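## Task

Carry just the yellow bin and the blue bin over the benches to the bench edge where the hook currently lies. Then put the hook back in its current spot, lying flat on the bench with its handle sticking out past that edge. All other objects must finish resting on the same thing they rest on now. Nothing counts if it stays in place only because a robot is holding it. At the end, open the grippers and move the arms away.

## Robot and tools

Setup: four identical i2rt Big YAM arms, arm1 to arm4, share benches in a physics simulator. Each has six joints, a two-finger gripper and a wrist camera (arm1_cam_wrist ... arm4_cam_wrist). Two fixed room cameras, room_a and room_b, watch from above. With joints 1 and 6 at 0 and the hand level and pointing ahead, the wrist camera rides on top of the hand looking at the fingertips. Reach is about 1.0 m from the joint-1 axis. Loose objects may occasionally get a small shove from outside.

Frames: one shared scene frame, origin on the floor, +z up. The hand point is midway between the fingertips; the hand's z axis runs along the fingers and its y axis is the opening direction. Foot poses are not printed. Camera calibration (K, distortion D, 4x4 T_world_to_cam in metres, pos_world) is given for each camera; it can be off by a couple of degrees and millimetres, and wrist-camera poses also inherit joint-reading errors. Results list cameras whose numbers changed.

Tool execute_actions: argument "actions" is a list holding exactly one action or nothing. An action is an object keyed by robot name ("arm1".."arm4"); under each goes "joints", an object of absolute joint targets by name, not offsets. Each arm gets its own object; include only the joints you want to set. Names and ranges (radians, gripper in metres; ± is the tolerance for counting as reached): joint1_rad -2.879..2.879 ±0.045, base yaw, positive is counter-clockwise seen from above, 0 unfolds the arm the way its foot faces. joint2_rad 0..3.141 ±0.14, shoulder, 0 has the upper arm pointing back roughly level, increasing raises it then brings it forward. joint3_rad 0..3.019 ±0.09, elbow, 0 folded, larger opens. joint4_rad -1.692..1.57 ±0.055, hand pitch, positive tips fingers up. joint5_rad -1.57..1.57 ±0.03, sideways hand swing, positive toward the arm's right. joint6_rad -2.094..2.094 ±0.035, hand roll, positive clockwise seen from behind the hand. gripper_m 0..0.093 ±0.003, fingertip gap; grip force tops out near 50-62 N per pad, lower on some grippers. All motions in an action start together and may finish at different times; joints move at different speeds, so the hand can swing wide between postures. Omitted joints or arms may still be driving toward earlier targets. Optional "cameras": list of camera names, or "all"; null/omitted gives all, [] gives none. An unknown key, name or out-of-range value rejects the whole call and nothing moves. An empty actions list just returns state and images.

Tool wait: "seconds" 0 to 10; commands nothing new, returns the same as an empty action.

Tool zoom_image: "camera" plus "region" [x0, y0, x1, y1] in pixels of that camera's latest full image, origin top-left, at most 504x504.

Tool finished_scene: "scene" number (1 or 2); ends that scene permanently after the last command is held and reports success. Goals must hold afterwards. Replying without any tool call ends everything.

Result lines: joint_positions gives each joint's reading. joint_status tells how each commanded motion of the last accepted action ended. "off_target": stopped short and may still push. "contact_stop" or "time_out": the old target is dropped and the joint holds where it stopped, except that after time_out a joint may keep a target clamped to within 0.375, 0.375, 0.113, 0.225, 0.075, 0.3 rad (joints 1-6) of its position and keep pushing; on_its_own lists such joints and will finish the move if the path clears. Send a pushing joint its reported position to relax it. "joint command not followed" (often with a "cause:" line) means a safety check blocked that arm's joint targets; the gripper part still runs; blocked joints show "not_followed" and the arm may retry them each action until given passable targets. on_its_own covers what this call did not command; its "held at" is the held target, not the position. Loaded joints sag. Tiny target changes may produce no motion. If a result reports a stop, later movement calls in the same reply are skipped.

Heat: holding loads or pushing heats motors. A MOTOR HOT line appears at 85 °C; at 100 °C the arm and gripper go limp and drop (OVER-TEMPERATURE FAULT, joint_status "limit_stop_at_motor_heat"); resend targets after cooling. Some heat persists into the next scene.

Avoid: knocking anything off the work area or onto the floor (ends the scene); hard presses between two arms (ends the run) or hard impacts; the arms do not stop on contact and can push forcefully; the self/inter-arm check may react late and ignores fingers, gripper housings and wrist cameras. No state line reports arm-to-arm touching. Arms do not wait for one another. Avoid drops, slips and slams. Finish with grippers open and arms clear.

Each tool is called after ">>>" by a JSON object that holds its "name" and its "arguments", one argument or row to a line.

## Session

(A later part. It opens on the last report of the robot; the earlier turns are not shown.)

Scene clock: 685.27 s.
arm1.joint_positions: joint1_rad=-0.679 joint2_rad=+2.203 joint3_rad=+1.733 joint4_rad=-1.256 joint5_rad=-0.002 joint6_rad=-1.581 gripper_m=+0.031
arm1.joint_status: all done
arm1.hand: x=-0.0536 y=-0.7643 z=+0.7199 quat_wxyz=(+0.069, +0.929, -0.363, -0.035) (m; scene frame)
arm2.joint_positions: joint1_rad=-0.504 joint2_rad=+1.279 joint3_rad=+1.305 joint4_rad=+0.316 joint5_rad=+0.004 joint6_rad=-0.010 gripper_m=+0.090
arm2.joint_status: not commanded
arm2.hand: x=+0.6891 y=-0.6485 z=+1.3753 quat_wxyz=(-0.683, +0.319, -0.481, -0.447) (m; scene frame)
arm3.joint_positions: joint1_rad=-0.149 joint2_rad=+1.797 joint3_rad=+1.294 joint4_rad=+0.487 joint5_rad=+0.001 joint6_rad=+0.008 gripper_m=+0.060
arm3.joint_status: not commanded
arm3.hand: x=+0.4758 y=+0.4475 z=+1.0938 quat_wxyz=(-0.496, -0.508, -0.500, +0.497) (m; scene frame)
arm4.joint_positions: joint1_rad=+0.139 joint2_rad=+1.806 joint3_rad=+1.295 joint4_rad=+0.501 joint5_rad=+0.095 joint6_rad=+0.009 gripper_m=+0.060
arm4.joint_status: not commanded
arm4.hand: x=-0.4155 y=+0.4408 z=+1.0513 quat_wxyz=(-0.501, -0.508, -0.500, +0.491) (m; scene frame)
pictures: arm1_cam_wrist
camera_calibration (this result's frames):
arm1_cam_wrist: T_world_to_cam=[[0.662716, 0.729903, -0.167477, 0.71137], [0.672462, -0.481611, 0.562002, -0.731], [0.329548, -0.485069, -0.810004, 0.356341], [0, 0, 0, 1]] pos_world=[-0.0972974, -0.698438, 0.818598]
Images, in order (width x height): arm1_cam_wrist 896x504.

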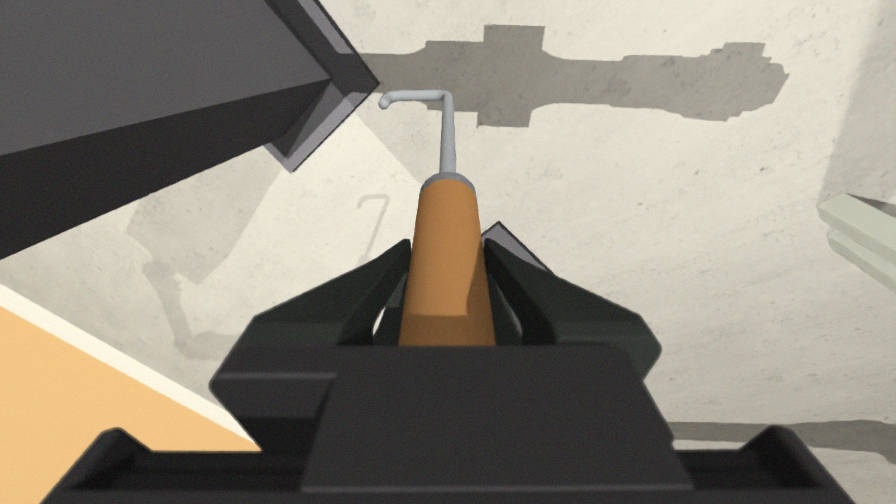

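>>> {"name": "execute_actions", "arguments": {
  "actions": [
    {"arm1":{"joints":{"joint2_rad":1.72,"joint4_rad":-0.6}}}
  ],
  "cameras": ["arm1_cam_wrist"]
}}

>>> {"name": "execute_actions", "arguments": {
  "actions": [
    {"arm1":{"joints":{"joint1_rad":0.04,"joint3_rad":2.04,"joint4_rad":0.31,"joint5_rad":0.125}}}
  ],
  "cameras": ["arm1_cam_wrist","arm4_cam_wrist"]
}}

Scene clock: 709.73 s.
arm1.joint_positions: joint1_rad=-0.679 joint2_rad=+1.738 joint3_rad=+1.726 joint4_rad=-0.631 joint5_rad=-0.002 joint6_rad=-1.585 gripper_m=+0.031
arm1.joint_status: all done
arm1.hand: x=+0.0368 y=-0.6743 z=+1.0802 quat_wxyz=(-0.417, +0.833, -0.326, +0.162) (m; scene frame)
arm2.joint_positions: joint1_rad=-0.504 joint2_rad=+1.279 joint3_rad=+1.305 joint4_rad=+0.316 joint5_rad=+0.004 joint6_rad=-0.010 gripper_m=+0.090
arm2.joint_status: not commanded
arm2.hand: x=+0.6891 y=-0.6485 z=+1.3753 quat_wxyz=(-0.683, +0.319, -0.481, -0.447) (m; scene frame)
arm3.joint_positions: joint1_rad=-0.149 joint2_rad=+1.797 joint3_rad=+1.294 joint4_rad=+0.487 joint5_rad=+0.001 joint6_rad=+0.008 gripper_m=+0.060
arm3.joint_status: not commanded
arm3.hand: x=+0.4758 y=+0.4475 z=+1.0938 quat_wxyz=(-0.496, -0.508, -0.500, +0.497) (m; scene frame)
arm4.joint_positions: joint1_rad=+0.139 joint2_rad=+1.806 joint3_rad=+1.295 joint4_rad=+0.501 joint5_rad=+0.095 joint6_rad=+0.009 gripper_m=+0.060
arm4.joint_status: not commanded
arm4.hand: x=-0.4155 y=+0.4408 z=+1.0513 quat_wxyz=(-0.501, -0.508, -0.500, +0.491) (m; scene frame)
pictures: arm1_cam_wrist
camera_calibration (this result's frames):
arm1_cam_wrist: T_world_to_cam=[[0.410412, 0.451488, 0.792288, -0.569139], [0.285411, -0.888778, 0.358628, -0.991584], [0.866085, 0.0789421, -0.493625, 0.680887], [0, 0, 0, 1]] pos_world=[-0.0731151, -0.67809, 1.14263]
Images, in order (width x height): arm1_cam_wrist 896x504.

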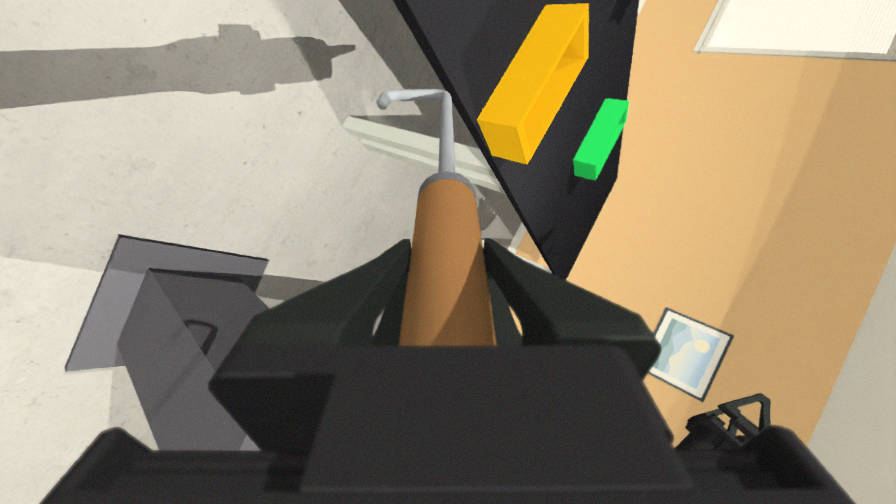

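Scene clock: 711.77 s.
arm1.joint_positions: joint1_rad=+0.034 joint2_rad=+1.759 joint3_rad=+1.977 joint4_rad=+0.260 joint5_rad=+0.128 joint6_rad=-1.591 gripper_m=+0.031
arm1.joint_status: all done
arm1.hand: x=-0.4076 y=-0.4609 z=+1.4304 quat_wxyz=(-0.853, +0.515, -0.064, +0.058) (m; scene frame)
arm2.joint_positions: joint1_rad=-0.504 joint2_rad=+1.279 joint3_rad=+1.305 joint4_rad=+0.316 joint5_rad=+0.004 joint6_rad=-0.010 gripper_m=+0.090
arm2.joint_status: not commanded
arm2.hand: x=+0.6891 y=-0.6485 z=+1.3753 quat_wxyz=(-0.683, +0.319, -0.481, -0.447) (m; scene frame)
arm3.joint_positions: joint1_rad=-0.149 joint2_rad=+1.797 joint3_rad=+1.294 joint4_rad=+0.487 joint5_rad=+0.001 joint6_rad=+0.008 gripper_m=+0.060
arm3.joint_status: not commanded
arm3.hand: x=+0.4758 y=+0.4475 z=+1.0938 quat_wxyz=(-0.496, -0.508, -0.500, +0.497) (m; scene frame)
arm4.joint_positions: joint1_rad=+0.139 joint2_rad=+1.806 joint3_rad=+1.295 joint4_rad=+0.501 joint5_rad=+0.095 joint6_rad=+0.009 gripper_m=+0.060
arm4.joint_status: not commanded
arm4.hand: x=-0.4155 y=+0.4408 z=+1.0513 quat_wxyz=(-0.501, -0.508, -0.500, +0.491) (m; scene frame)
pictures: arm1_cam_wrist, arm4_cam_wrist
camera_calibration (this result's frames):
arm1_cam_wrist: T_world_to_cam=[[-0.0362467, -0.451214, 0.891679, -1.50082], [0.701863, -0.646659, -0.298697, 0.420895], [0.711389, 0.61501, 0.34013, 0.213225], [0, 0, 0, 1]] pos_world=[-0.501497, -0.53615, 1.39144]
arm4_cam_wrist: T_world_to_cam=[[-0.999894, 0.00793597, -0.012192, -0.404704], [0.0145099, 0.604197, -0.796703, 0.582728], [0.00104378, -0.796796, -0.604248, 1.10708], [0, 0, 0, 1]] pos_world=[-0.414272, 0.53325, 1.12828]
Images, in order (width x height): arm1_cam_wrist 896x504, arm4_cam_wrist 896x504.

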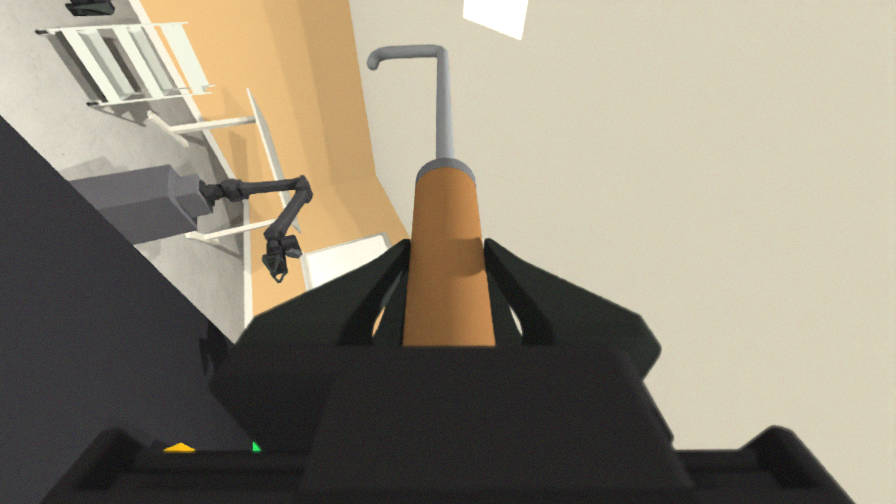

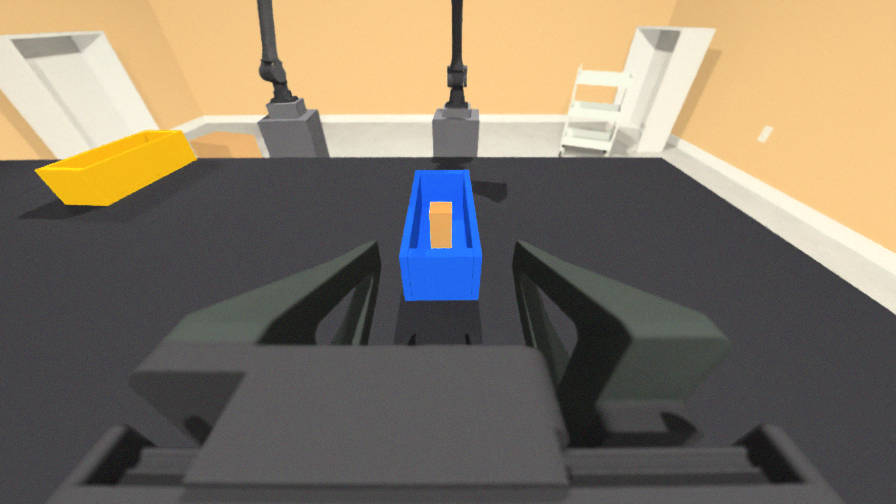

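>>> {"name": "execute_actions", "arguments": {
  "actions": [
    {"arm1":{"joints":{"joint2_rad":2.22,"joint4_rad":0.33,"joint5_rad":0.19}}}
  ],
  "cameras": ["arm1_cam_wrist","arm4_cam_wrist"]
}}

Scene clock: 727.73 s.
arm1.joint_positions: joint1_rad=+0.035 joint2_rad=+2.253 joint3_rad=+1.976 joint4_rad=+0.284 joint5_rad=+0.192 joint6_rad=-1.600 gripper_m=+0.031
arm1.joint_status: all done
arm1.hand: x=-0.3931 y=-0.2838 z=+1.0252 quat_wxyz=(-0.706, +0.698, -0.075, +0.089) (m; scene frame)
arm2.joint_positions: joint1_rad=-0.504 joint2_rad=+1.279 joint3_rad=+1.305 joint4_rad=+0.316 joint5_rad=+0.004 joint6_rad=-0.010 gripper_m=+0.090
arm2.joint_status: not commanded
arm2.hand: x=+0.6891 y=-0.6485 z=+1.3753 quat_wxyz=(-0.683, +0.319, -0.481, -0.447) (m; scene frame)
arm3.joint_positions: joint1_rad=-0.149 joint2_rad=+1.797 joint3_rad=+1.294 joint4_rad=+0.487 joint5_rad=+0.001 joint6_rad=+0.008 gripper_m=+0.060
arm3.joint_status: not commanded
arm3.hand: x=+0.4758 y=+0.4475 z=+1.0938 quat_wxyz=(-0.496, -0.508, -0.500, +0.497) (m; scene frame)
arm4.joint_positions: joint1_rad=+0.139 joint2_rad=+1.806 joint3_rad=+1.295 joint4_rad=+0.501 joint5_rad=+0.095 joint6_rad=+0.009 gripper_m=+0.060
arm4.joint_status: not commanded
arm4.hand: x=-0.4155 y=+0.4408 z=+1.0513 quat_wxyz=(-0.501, -0.508, -0.500, +0.491) (m; scene frame)
pictures: arm1_cam_wrist, arm4_cam_wrist
camera_calibration (this result's frames):
arm1_cam_wrist: T_world_to_cam=[[-0.0238383, 0.00621271, 0.999697, -1.03509], [0.654822, -0.75551, 0.0203097, 0.0277602], [0.755407, 0.655108, 0.0139418, 0.59493], [0, 0, 0, 1]] pos_world=[-0.492267, -0.362339, 1.02592]
arm4_cam_wrist: T_world_to_cam=[[-0.999894, 0.00793597, -0.012192, -0.404704], [0.0145099, 0.604197, -0.796703, 0.582728], [0.00104378, -0.796796, -0.604248, 1.10708], [0, 0, 0, 1]] pos_world=[-0.414272, 0.53325, 1.12828]
Images, in order (width x height): arm1_cam_wrist 896x504, arm4_cam_wrist 896x504.

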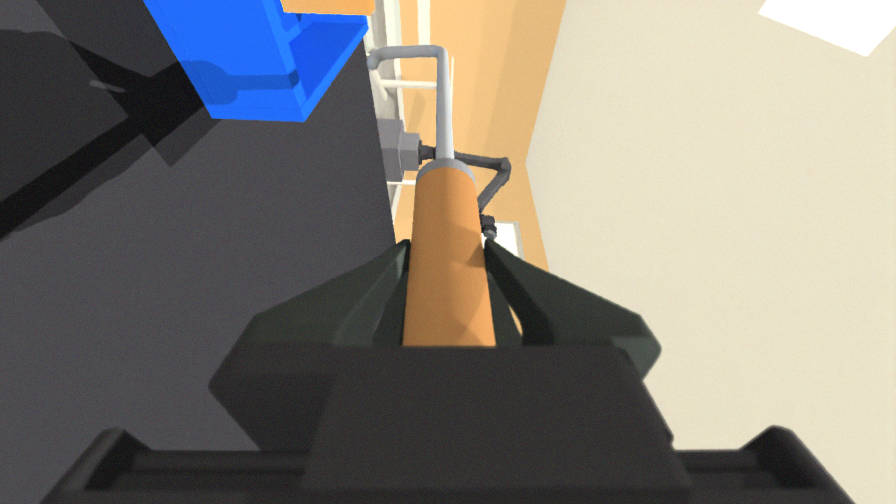

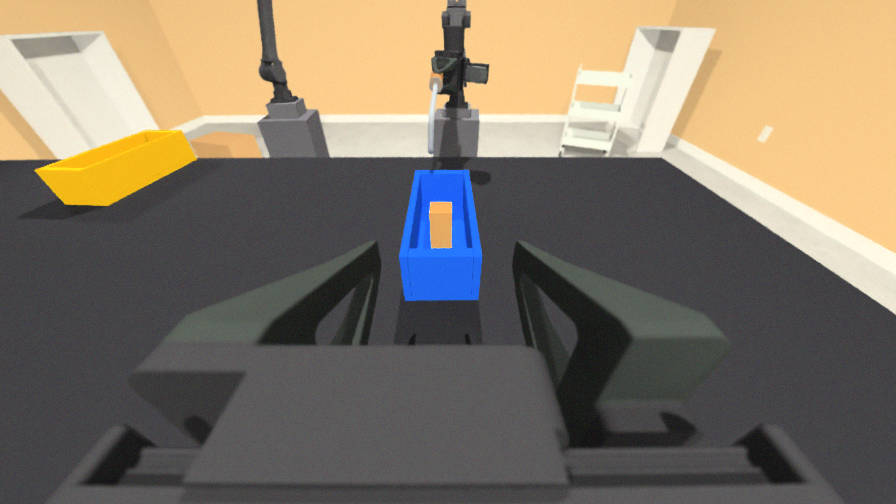

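>>> {"name": "execute_actions", "arguments": {
  "actions": [
    {"arm1":{"joints":{"joint2_rad":2.38,"joint3_rad":1.915,"joint4_rad":0.52,"joint5_rad":0.15}}}
  ],
  "cameras": ["arm1_cam_wrist","arm4_cam_wrist"]
}}

Scene clock: 741.00 s.
arm1.joint_positions: joint1_rad=+0.036 joint2_rad=+2.403 joint3_rad=+1.899 joint4_rad=+0.498 joint5_rad=+0.150 joint6_rad=-1.592 gripper_m=+0.031
arm1.joint_status: all done
arm1.hand: x=-0.4025 y=-0.2800 z=+0.8953 quat_wxyz=(-0.703, +0.704, -0.063, +0.072) (m; scene frame)
arm2.joint_positions: joint1_rad=-0.504 joint2_rad=+1.279 joint3_rad=+1.305 joint4_rad=+0.316 joint5_rad=+0.004 joint6_rad=-0.010 gripper_m=+0.090
arm2.joint_status: not commanded
arm2.hand: x=+0.6891 y=-0.6485 z=+1.3753 quat_wxyz=(-0.683, +0.319, -0.481, -0.447) (m; scene frame)
arm3.joint_positions: joint1_rad=-0.149 joint2_rad=+1.797 joint3_rad=+1.294 joint4_rad=+0.487 joint5_rad=+0.001 joint6_rad=+0.008 gripper_m=+0.060
arm3.joint_status: not commanded
arm3.hand: x=+0.4758 y=+0.4475 z=+1.0938 quat_wxyz=(-0.496, -0.508, -0.500, +0.497) (m; scene frame)
arm4.joint_positions: joint1_rad=+0.139 joint2_rad=+1.806 joint3_rad=+1.295 joint4_rad=+0.501 joint5_rad=+0.095 joint6_rad=+0.009 gripper_m=+0.060
arm4.joint_status: not commanded
arm4.hand: x=-0.4155 y=+0.4408 z=+1.0513 quat_wxyz=(-0.501, -0.508, -0.500, +0.491) (m; scene frame)
pictures: arm1_cam_wrist, arm4_cam_wrist
camera_calibration (this result's frames):
arm1_cam_wrist: T_world_to_cam=[[-0.0159297, 0.0169683, 0.999729, -0.899329], [0.687342, -0.725961, 0.0232738, 0.0581659], [0.726159, 0.687527, -0.0000986959, 0.611194], [0, 0, 0, 1]] pos_world=[-0.49813, -0.362726, 0.897792]
arm4_cam_wrist: T_world_to_cam=[[-0.999894, 0.00793597, -0.012192, -0.404704], [0.0145099, 0.604197, -0.796703, 0.582728], [0.00104378, -0.796796, -0.604248, 1.10708], [0, 0, 0, 1]] pos_world=[-0.414272, 0.53325, 1.12828]
Images, in order (width x height): arm1_cam_wrist 896x504, arm4_cam_wrist 896x504.

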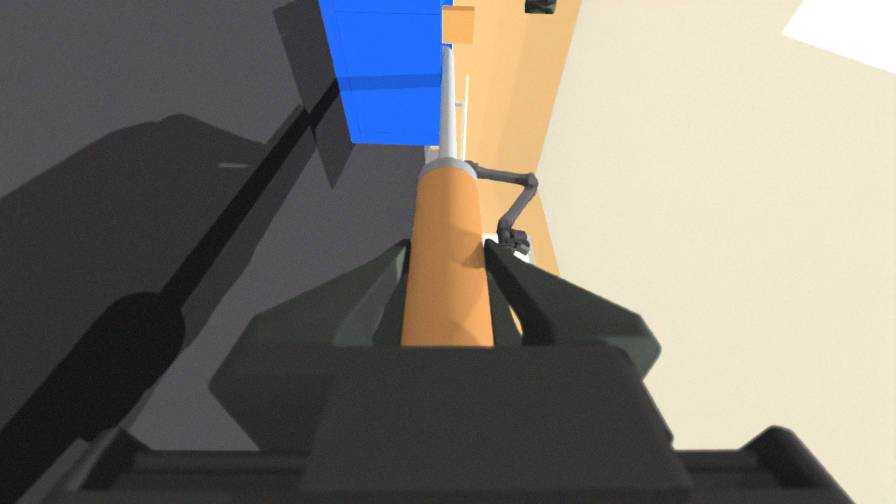

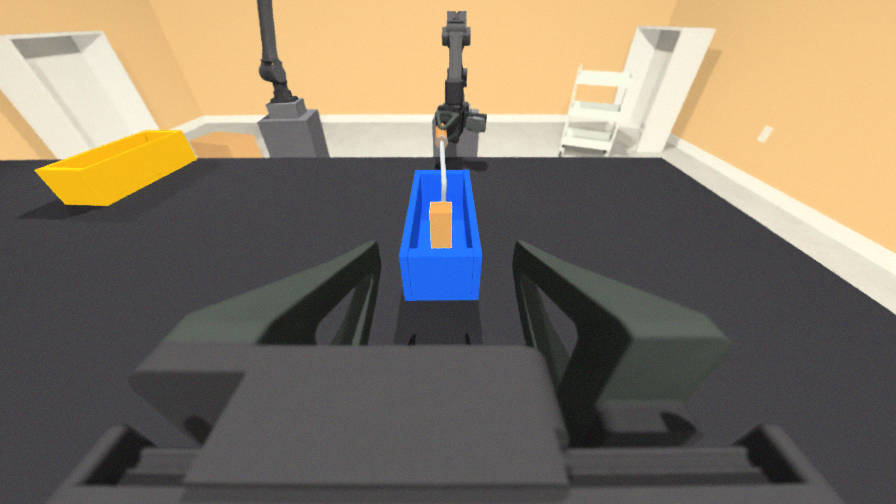

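>>> {"name": "execute_actions", "arguments": {
  "actions": [
    {"arm1":{"joints":{"joint2_rad":2.165,"joint3_rad":1.52,"joint4_rad":0.72}}}
  ],
  "cameras": ["arm1_cam_wrist","arm4_cam_wrist"]
}}

Scene clock: 754.60 s.
arm1.joint_positions: joint1_rad=+0.036 joint2_rad=+2.191 joint3_rad=+1.506 joint4_rad=+0.674 joint5_rad=+0.149 joint6_rad=-1.592 gripper_m=+0.031
arm1.joint_status: all done
arm1.hand: x=-0.4061 y=-0.3689 z=+0.9010 quat_wxyz=(-0.702, +0.706, -0.062, +0.072) (m; scene frame)
arm2.joint_positions: joint1_rad=-0.504 joint2_rad=+1.279 joint3_rad=+1.305 joint4_rad=+0.316 joint5_rad=+0.004 joint6_rad=-0.010 gripper_m=+0.090
arm2.joint_status: not commanded
arm2.hand: x=+0.6891 y=-0.6485 z=+1.3753 quat_wxyz=(-0.683, +0.319, -0.481, -0.447) (m; scene frame)
arm3.joint_positions: joint1_rad=-0.149 joint2_rad=+1.797 joint3_rad=+1.294 joint4_rad=+0.487 joint5_rad=+0.001 joint6_rad=+0.008 gripper_m=+0.060
arm3.joint_status: not commanded
arm3.hand: x=+0.4758 y=+0.4475 z=+1.0938 quat_wxyz=(-0.496, -0.508, -0.500, +0.497) (m; scene frame)
arm4.joint_positions: joint1_rad=+0.139 joint2_rad=+1.806 joint3_rad=+1.295 joint4_rad=+0.501 joint5_rad=+0.095 joint6_rad=+0.009 gripper_m=+0.060
arm4.joint_status: not commanded
arm4.hand: x=-0.4155 y=+0.4408 z=+1.0513 quat_wxyz=(-0.501, -0.508, -0.500, +0.491) (m; scene frame)
pictures: arm1_cam_wrist, arm4_cam_wrist
camera_calibration (this result's frames):
arm1_cam_wrist: T_world_to_cam=[[-0.0165484, 0.0205319, 0.999652, -0.902414], [0.687625, -0.72559, 0.026286, -0.00651688], [0.725878, 0.687821, -0.00211092, 0.676755], [0, 0, 0, 1]] pos_world=[-0.501694, -0.451686, 0.9037]
arm4_cam_wrist: T_world_to_cam=[[-0.999894, 0.00793597, -0.012192, -0.404704], [0.0145099, 0.604197, -0.796703, 0.582728], [0.00104378, -0.796796, -0.604248, 1.10708], [0, 0, 0, 1]] pos_world=[-0.414272, 0.53325, 1.12828]
Images, in order (width x height): arm1_cam_wrist 896x504, arm4_cam_wrist 896x504.

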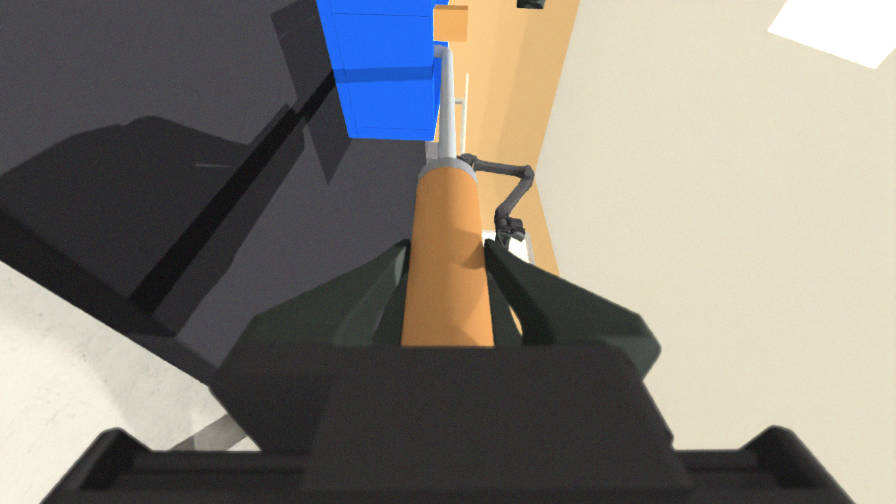

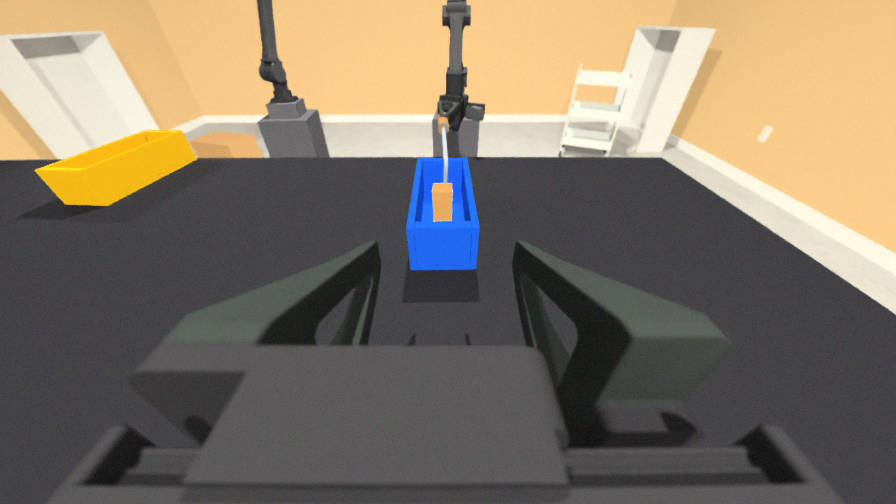

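>>> {"name": "execute_actions", "arguments": {
  "actions": [
    {"arm1":{"joints":{"joint2_rad":2.012,"joint3_rad":1.22,"joint4_rad":0.875}}}
  ],
  "cameras": ["arm1_cam_wrist"]
}}

>>> {"name": "execute_actions", "arguments": {
  "actions": [
    {"arm1":{"joints":{"joint2_rad":1.877,"joint3_rad":0.955,"joint4_rad":1.005}}}
  ],
  "cameras": ["arm1_cam_wrist","arm4_cam_wrist","room_b"]
}}

Scene clock: 763.20 s.
arm1.joint_positions: joint1_rad=+0.036 joint2_rad=+2.042 joint3_rad=+1.209 joint4_rad=+0.826 joint5_rad=+0.149 joint6_rad=-1.593 gripper_m=+0.031
arm1.joint_status: all done
arm1.hand: x=-0.4094 y=-0.4506 z=+0.8978 quat_wxyz=(-0.703, +0.704, -0.062, +0.072) (m; scene frame)
arm2.joint_positions: joint1_rad=-0.504 joint2_rad=+1.279 joint3_rad=+1.305 joint4_rad=+0.316 joint5_rad=+0.004 joint6_rad=-0.010 gripper_m=+0.090
arm2.joint_status: not commanded
arm2.hand: x=+0.6891 y=-0.6485 z=+1.3753 quat_wxyz=(-0.683, +0.319, -0.481, -0.447) (m; scene frame)
arm3.joint_positions: joint1_rad=-0.149 joint2_rad=+1.797 joint3_rad=+1.294 joint4_rad=+0.487 joint5_rad=+0.001 joint6_rad=+0.008 gripper_m=+0.060
arm3.joint_status: not commanded
arm3.hand: x=+0.4758 y=+0.4475 z=+1.0938 quat_wxyz=(-0.496, -0.508, -0.500, +0.497) (m; scene frame)
arm4.joint_positions: joint1_rad=+0.139 joint2_rad=+1.806 joint3_rad=+1.295 joint4_rad=+0.501 joint5_rad=+0.095 joint6_rad=+0.009 gripper_m=+0.060
arm4.joint_status: not commanded
arm4.hand: x=-0.4155 y=+0.4408 z=+1.0513 quat_wxyz=(-0.501, -0.508, -0.500, +0.491) (m; scene frame)
pictures: arm1_cam_wrist
camera_calibration (this result's frames):
arm1_cam_wrist: T_world_to_cam=[[-0.0170603, 0.0171749, 0.999707, -0.899416], [0.687593, -0.725693, 0.0242013, -0.0615767], [0.725896, 0.687804, 0.000571157, 0.732887], [0, 0, 0, 1]] pos_world=[-0.505004, -0.533321, 0.900224]
Images, in order (width x height): arm1_cam_wrist 896x504.

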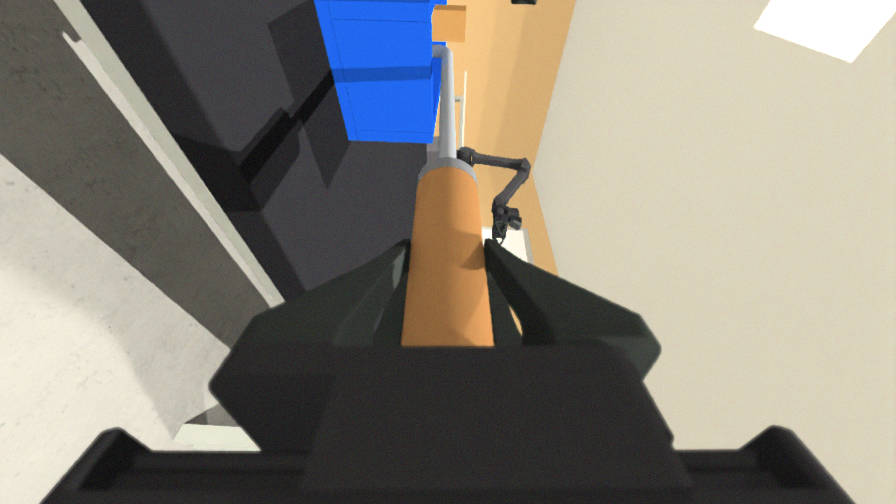

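Scene clock: 764.20 s.
arm1.joint_positions: joint1_rad=+0.036 joint2_rad=+1.904 joint3_rad=+0.945 joint4_rad=+0.956 joint5_rad=+0.149 joint6_rad=-1.593 gripper_m=+0.031
arm1.joint_status: all done
arm1.hand: x=-0.4127 y=-0.5327 z=+0.8972 quat_wxyz=(-0.705, +0.703, -0.062, +0.072) (m; scene frame)
arm2.joint_positions: joint1_rad=-0.504 joint2_rad=+1.279 joint3_rad=+1.305 joint4_rad=+0.316 joint5_rad=+0.004 joint6_rad=-0.010 gripper_m=+0.090
arm2.joint_status: not commanded
arm2.hand: x=+0.6891 y=-0.6485 z=+1.3753 quat_wxyz=(-0.683, +0.319, -0.481, -0.447) (m; scene frame)
arm3.joint_positions: joint1_rad=-0.149 joint2_rad=+1.797 joint3_rad=+1.294 joint4_rad=+0.487 joint5_rad=+0.001 joint6_rad=+0.008 gripper_m=+0.060
arm3.joint_status: not commanded
arm3.hand: x=+0.4758 y=+0.4475 z=+1.0938 quat_wxyz=(-0.496, -0.508, -0.500, +0.497) (m; scene frame)
arm4.joint_positions: joint1_rad=+0.139 joint2_rad=+1.806 joint3_rad=+1.295 joint4_rad=+0.501 joint5_rad=+0.095 joint6_rad=+0.009 gripper_m=+0.060
arm4.joint_status: not commanded
arm4.hand: x=-0.4155 y=+0.4408 z=+1.0513 quat_wxyz=(-0.501, -0.508, -0.500, +0.491) (m; scene frame)
pictures: arm1_cam_wrist, arm4_cam_wrist, room_b
camera_calibration (this result's frames):
arm1_cam_wrist: T_world_to_cam=[[-0.017213, 0.0133649, 0.999763, -0.899548], [0.687567, -0.725801, 0.0215405, -0.116547], [0.725917, 0.687775, 0.00330396, 0.789296], [0, 0, 0, 1]] pos_world=[-0.508313, -0.615426, 0.899237]
arm4_cam_wrist: T_world_to_cam=[[-0.999894, 0.00793597, -0.012192, -0.404704], [0.0145099, 0.604197, -0.796703, 0.582728], [0.00104378, -0.796796, -0.604248, 1.10708], [0, 0, 0, 1]] pos_world=[-0.414272, 0.53325, 1.12828]
Images, in order (width x height): arm1_cam_wrist 896x504, arm4_cam_wrist 896x504, room_b 896x504.

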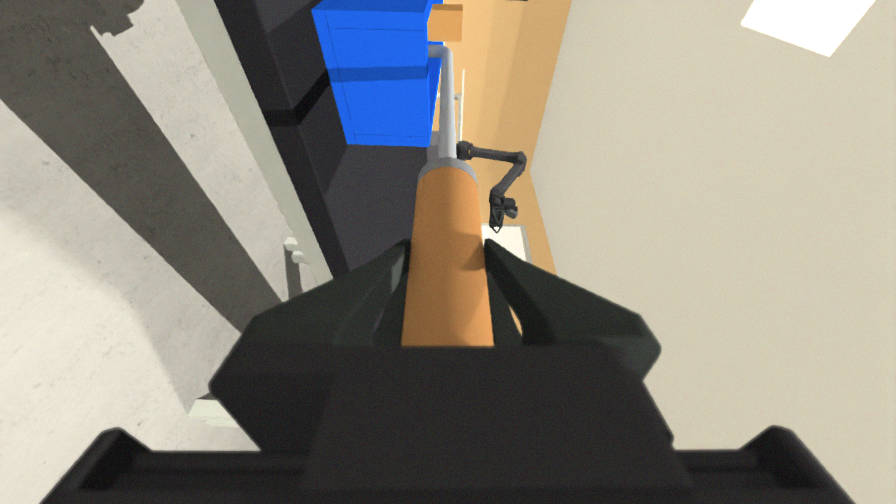

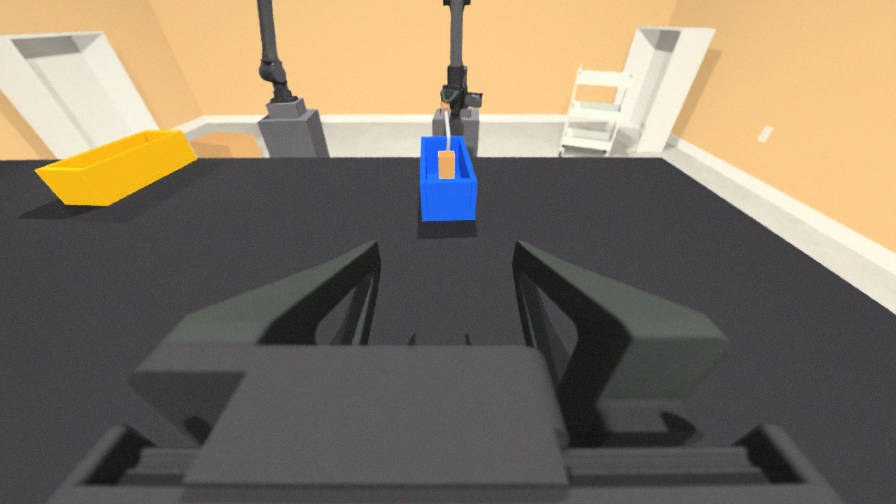

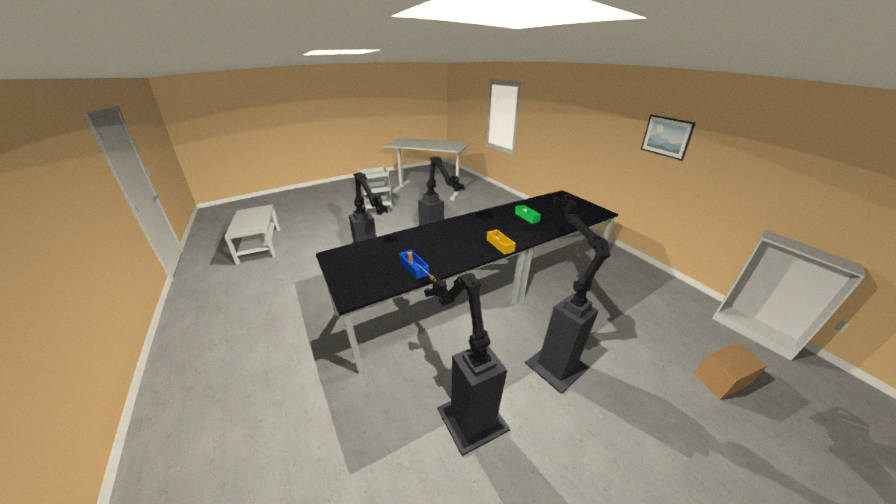

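>>> {"name": "zoom_image", "arguments": {
  "camera": "arm1_cam_wrist",
  "region": [200, 0, 480, 280]
}}

Region (200, 0, 480, 280) of arm1_cam_wrist's 896x504 image, scaled by 1.800, with more detail than that image has.

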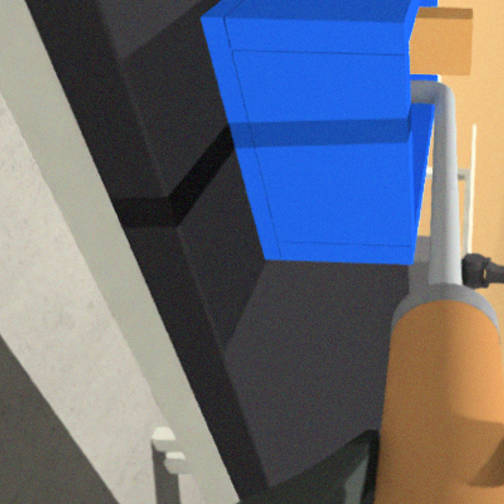

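>>> {"name": "execute_actions", "arguments": {
  "actions": [
    {"arm1":{"joints":{"joint2_rad":1.772,"joint3_rad":0.752,"joint4_rad":1.10}}}
  ],
  "cameras": ["arm1_cam_wrist","room_b"]
}}

>>> {"name": "zoom_image", "arguments": {
  "camera": "arm1_cam_wrist",
  "region": [200, 0, 480, 280]
}}

Scene clock: 778.00 s.
arm1.joint_positions: joint1_rad=+0.036 joint2_rad=+1.802 joint3_rad=+0.742 joint4_rad=+1.048 joint5_rad=+0.149 joint6_rad=-1.593 gripper_m=+0.031
arm1.joint_status: all done
arm1.hand: x=-0.4155 y=-0.6002 z=+0.8916 quat_wxyz=(-0.702, +0.706, -0.062, +0.072) (m; scene frame)
arm2.joint_positions: joint1_rad=-0.504 joint2_rad=+1.279 joint3_rad=+1.305 joint4_rad=+0.316 joint5_rad=+0.004 joint6_rad=-0.010 gripper_m=+0.090
arm2.joint_status: not commanded
arm2.hand: x=+0.6891 y=-0.6485 z=+1.3753 quat_wxyz=(-0.683, +0.319, -0.481, -0.447) (m; scene frame)
arm3.joint_positions: joint1_rad=-0.149 joint2_rad=+1.797 joint3_rad=+1.294 joint4_rad=+0.487 joint5_rad=+0.001 joint6_rad=+0.008 gripper_m=+0.060
arm3.joint_status: not commanded
arm3.hand: x=+0.4758 y=+0.4475 z=+1.0938 quat_wxyz=(-0.496, -0.508, -0.500, +0.497) (m; scene frame)
arm4.joint_positions: joint1_rad=+0.139 joint2_rad=+1.806 joint3_rad=+1.295 joint4_rad=+0.501 joint5_rad=+0.095 joint6_rad=+0.009 gripper_m=+0.060
arm4.joint_status: not commanded
arm4.hand: x=-0.4155 y=+0.4408 z=+1.0513 quat_wxyz=(-0.501, -0.508, -0.500, +0.491) (m; scene frame)
pictures: arm1_cam_wrist, room_b
camera_calibration (this result's frames):
arm1_cam_wrist: T_world_to_cam=[[-0.0168771, 0.0217467, 0.999621, -0.887861], [0.687624, -0.72555, 0.0273938, -0.168629], [0.725871, 0.687825, -0.00270832, 0.843176], [0, 0, 0, 1]] pos_world=[-0.511069, -0.682998, 0.894427]
Images, in order (width x height): arm1_cam_wrist 896x504, room_b 896x504.

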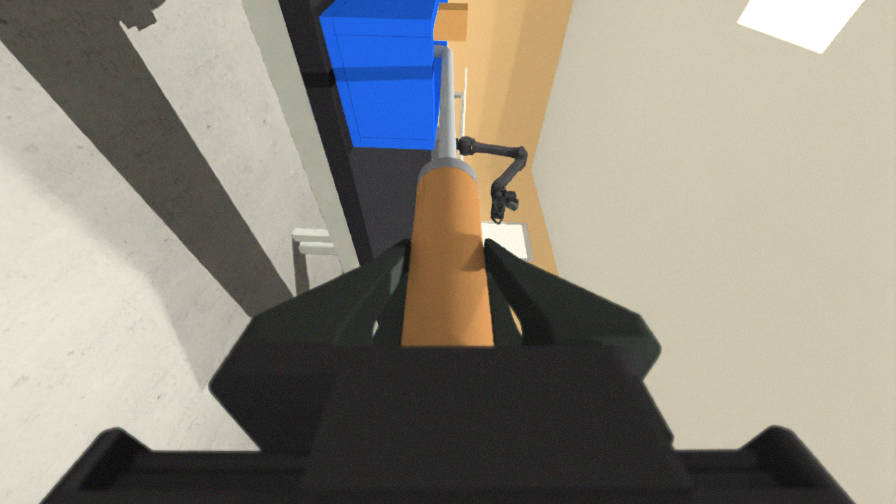

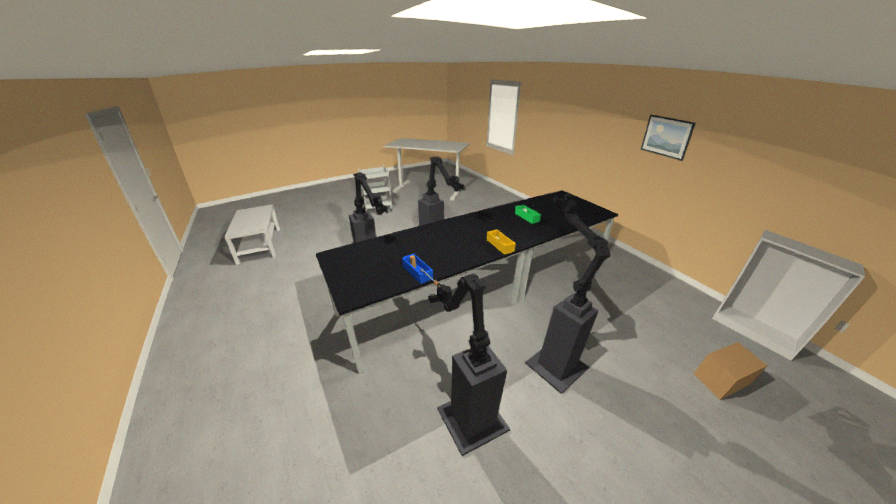

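Region (200, 0, 480, 280) of arm1_cam_wrist's 896x504 image, scaled by 1.800, with more detail than that image has.

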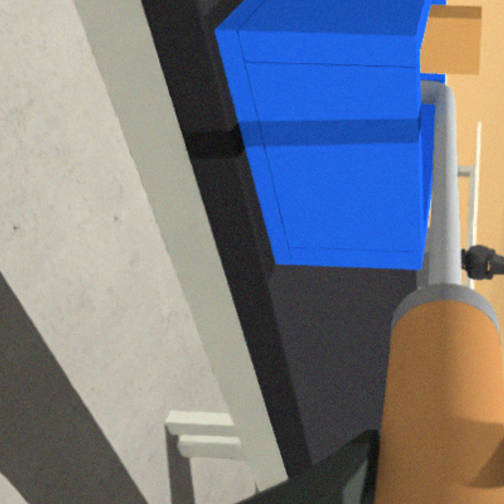

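>>> {"name": "execute_actions", "arguments": {
  "actions": [
    {"arm1":{"joints":{"joint3_rad":1.4}}}
  ],
  "cameras": ["arm4_cam_wrist"]
}}

>>> {"name": "execute_actions", "arguments": {
  "actions": [
    {"arm1":{"joints":{"joint1_rad":-0.685,"joint2_rad":2.0,"joint3_rad":2.45,"joint4_rad":0.25,"joint5_rad":-0.8}}}
  ],
  "cameras": ["arm1_cam_wrist","arm4_cam_wrist"]
}}

Scene clock: 798.60 s.
arm1.joint_positions: joint1_rad=+0.036 joint2_rad=+1.790 joint3_rad=+1.339 joint4_rad=+1.064 joint5_rad=+0.149 joint6_rad=-1.596 gripper_m=+0.031
arm1.joint_status: all done
arm1.hand: x=-0.4088 y=-0.4944 z=+1.2039 quat_wxyz=(-0.885, +0.456, -0.073, +0.061) (m; scene frame)
arm2.joint_positions: joint1_rad=-0.504 joint2_rad=+1.279 joint3_rad=+1.305 joint4_rad=+0.316 joint5_rad=+0.004 joint6_rad=-0.010 gripper_m=+0.090
arm2.joint_status: not commanded
arm2.hand: x=+0.6891 y=-0.6485 z=+1.3753 quat_wxyz=(-0.683, +0.319, -0.481, -0.447) (m; scene frame)
arm3.joint_positions: joint1_rad=-0.149 joint2_rad=+1.797 joint3_rad=+1.294 joint4_rad=+0.487 joint5_rad=+0.001 joint6_rad=+0.008 gripper_m=+0.060
arm3.joint_status: not commanded
arm3.hand: x=+0.4758 y=+0.4475 z=+1.0938 quat_wxyz=(-0.496, -0.508, -0.500, +0.497) (m; scene frame)
arm4.joint_positions: joint1_rad=+0.139 joint2_rad=+1.806 joint3_rad=+1.295 joint4_rad=+0.501 joint5_rad=+0.095 joint6_rad=+0.009 gripper_m=+0.060
arm4.joint_status: not commanded
arm4.hand: x=-0.4155 y=+0.4408 z=+1.0513 quat_wxyz=(-0.501, -0.508, -0.500, +0.491) (m; scene frame)
pictures: arm4_cam_wrist
camera_calibration (this result's frames):
arm4_cam_wrist: T_world_to_cam=[[-0.999894, 0.00793597, -0.012192, -0.404704], [0.0145099, 0.604197, -0.796703, 0.582728], [0.00104378, -0.796796, -0.604248, 1.10708], [0, 0, 0, 1]] pos_world=[-0.414272, 0.53325, 1.12828]
Images, in order (width x height): arm4_cam_wrist 896x504.

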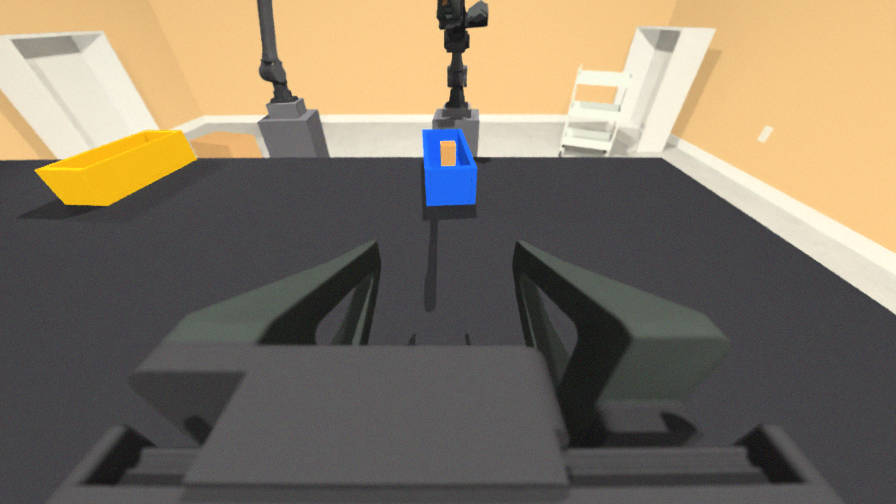

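Scene clock: 800.77 s.
arm1.joint_positions: joint1_rad=-0.686 joint2_rad=+1.997 joint3_rad=+2.405 joint4_rad=+0.248 joint5_rad=-0.813 joint6_rad=-1.599 gripper_m=+0.031
arm1.joint_status: all done
arm1.hand: x=-0.0378 y=-0.5854 z=+1.4570 quat_wxyz=(-0.831, +0.503, +0.182, +0.155) (m; scene frame)
arm2.joint_positions: joint1_rad=-0.504 joint2_rad=+1.279 joint3_rad=+1.305 joint4_rad=+0.316 joint5_rad=+0.004 joint6_rad=-0.010 gripper_m=+0.090
arm2.joint_status: not commanded
arm2.hand: x=+0.6891 y=-0.6485 z=+1.3753 quat_wxyz=(-0.683, +0.319, -0.481, -0.447) (m; scene frame)
arm3.joint_positions: joint1_rad=-0.149 joint2_rad=+1.797 joint3_rad=+1.294 joint4_rad=+0.487 joint5_rad=+0.001 joint6_rad=+0.008 gripper_m=+0.060
arm3.joint_status: not commanded
arm3.hand: x=+0.4758 y=+0.4475 z=+1.0938 quat_wxyz=(-0.496, -0.508, -0.500, +0.497) (m; scene frame)
arm4.joint_positions: joint1_rad=+0.139 joint2_rad=+1.806 joint3_rad=+1.295 joint4_rad=+0.501 joint5_rad=+0.095 joint6_rad=+0.009 gripper_m=+0.060
arm4.joint_status: not commanded
arm4.hand: x=-0.4155 y=+0.4408 z=+1.0513 quat_wxyz=(-0.501, -0.508, -0.500, +0.491) (m; scene frame)
pictures: arm1_cam_wrist, arm4_cam_wrist
camera_calibration (this result's frames):
arm1_cam_wrist: T_world_to_cam=[[-0.447901, -0.433145, 0.782157, -1.41276], [0.798985, -0.58652, 0.132733, -0.500975], [0.401258, 0.684383, 0.608779, -0.344874], [0, 0, 0, 1]] pos_world=[-0.0941224, -0.669736, 1.38145]
arm4_cam_wrist: T_world_to_cam=[[-0.999894, 0.00793597, -0.012192, -0.404704], [0.0145099, 0.604197, -0.796703, 0.582728], [0.00104378, -0.796796, -0.604248, 1.10708], [0, 0, 0, 1]] pos_world=[-0.414272, 0.53325, 1.12828]
Images, in order (width x height): arm1_cam_wrist 896x504, arm4_cam_wrist 896x504.

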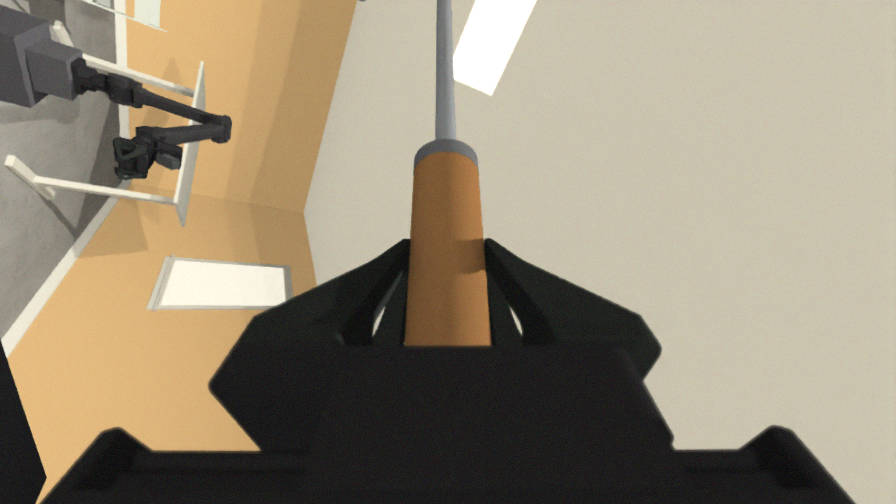

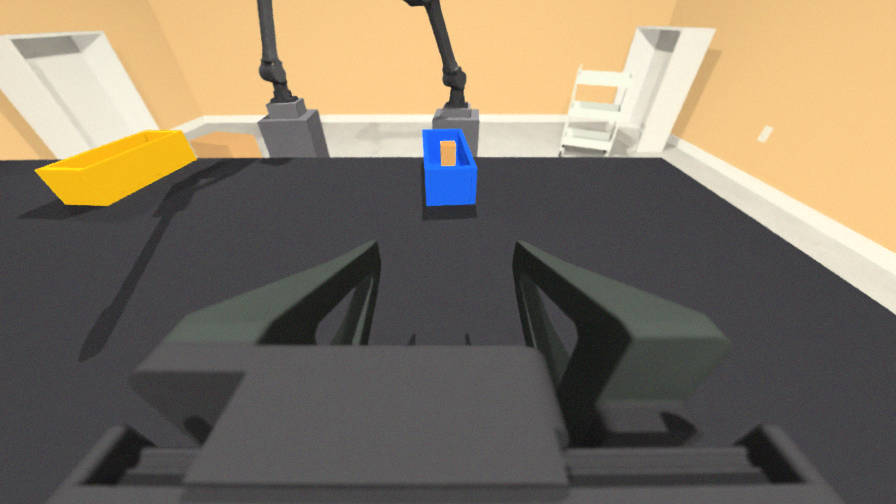

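>>> {"name": "execute_actions", "arguments": {
  "actions": [
    {"arm1":{"joints":{"joint2_rad":2.60}}}
  ],
  "cameras": ["arm1_cam_wrist","arm4_cam_wrist","arm3_cam_wrist"]
}}

Scene clock: 806.43 s.
arm1.joint_positions: joint1_rad=-0.688 joint2_rad=+2.624 joint3_rad=+2.405 joint4_rad=+0.243 joint5_rad=-0.799 joint6_rad=-1.602 gripper_m=+0.031
arm1.joint_status: all done
arm1.hand: x=+0.1043 y=-0.4331 z=+0.9218 quat_wxyz=(-0.716, +0.698, +0.026, +0.002) (m; scene frame)
arm2.joint_positions: joint1_rad=-0.504 joint2_rad=+1.279 joint3_rad=+1.305 joint4_rad=+0.316 joint5_rad=+0.004 joint6_rad=-0.010 gripper_m=+0.090
arm2.joint_status: not commanded
arm2.hand: x=+0.6891 y=-0.6485 z=+1.3753 quat_wxyz=(-0.683, +0.319, -0.481, -0.447) (m; scene frame)
arm3.joint_positions: joint1_rad=-0.149 joint2_rad=+1.797 joint3_rad=+1.294 joint4_rad=+0.487 joint5_rad=+0.001 joint6_rad=+0.008 gripper_m=+0.060
arm3.joint_status: not commanded
arm3.hand: x=+0.4758 y=+0.4475 z=+1.0938 quat_wxyz=(-0.496, -0.508, -0.500, +0.497) (m; scene frame)
arm4.joint_positions: joint1_rad=+0.139 joint2_rad=+1.806 joint3_rad=+1.295 joint4_rad=+0.501 joint5_rad=+0.095 joint6_rad=+0.009 gripper_m=+0.060
arm4.joint_status: not commanded
arm4.hand: x=-0.4155 y=+0.4408 z=+1.0513 quat_wxyz=(-0.501, -0.508, -0.500, +0.491) (m; scene frame)
pictures: arm1_cam_wrist, arm3_cam_wrist, arm4_cam_wrist
camera_calibration (this result's frames):
arm1_cam_wrist: T_world_to_cam=[[-0.0466433, -0.0136764, 0.998818, -0.924408], [0.830848, -0.555625, 0.0311914, -0.350455], [0.554541, 0.831321, 0.0372792, 0.394086], [0, 0, 0, 1]] pos_world=[0.0295199, -0.534976, 0.919555]
arm3_cam_wrist: T_world_to_cam=[[-0.999937, -0.00767758, -0.00822579, 0.489743], [0.00224296, 0.580371, -0.814349, 0.631219], [0.0110262, -0.814316, -0.580317, 1.11579], [0, 0, 0, 1]] pos_world=[0.475993, 0.546021, 1.16557]
arm4_cam_wrist: T_world_to_cam=[[-0.999894, 0.00793597, -0.012192, -0.404704], [0.0145099, 0.604197, -0.796703, 0.582728], [0.00104378, -0.796796, -0.604248, 1.10708], [0, 0, 0, 1]] pos_world=[-0.414272, 0.53325, 1.12828]
Images, in order (width x height): arm1_cam_wrist 896x504, arm3_cam_wrist 896x504, arm4_cam_wrist 896x504.

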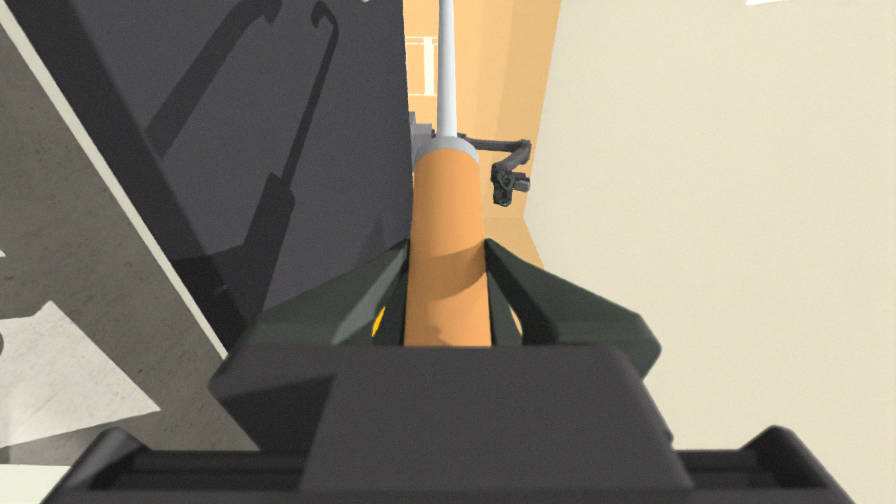

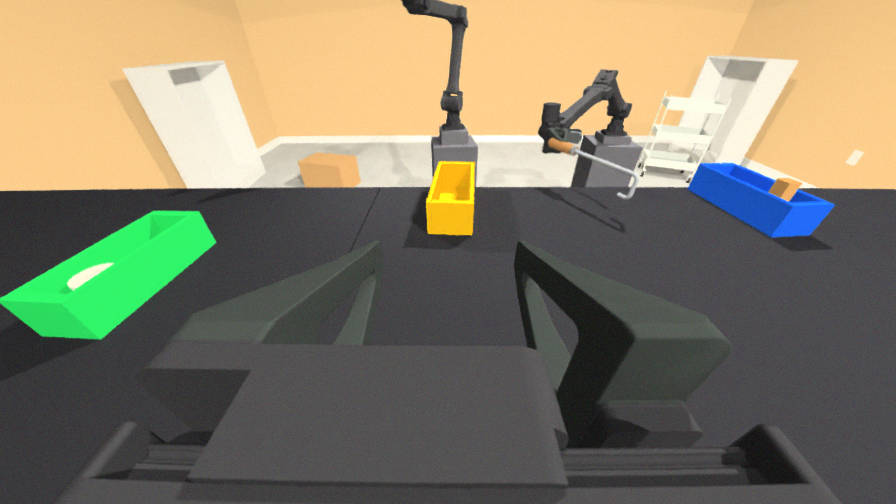

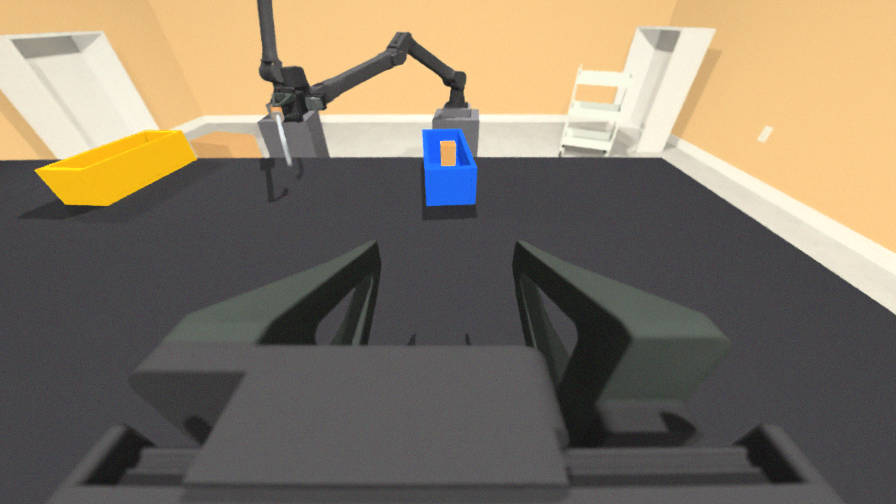

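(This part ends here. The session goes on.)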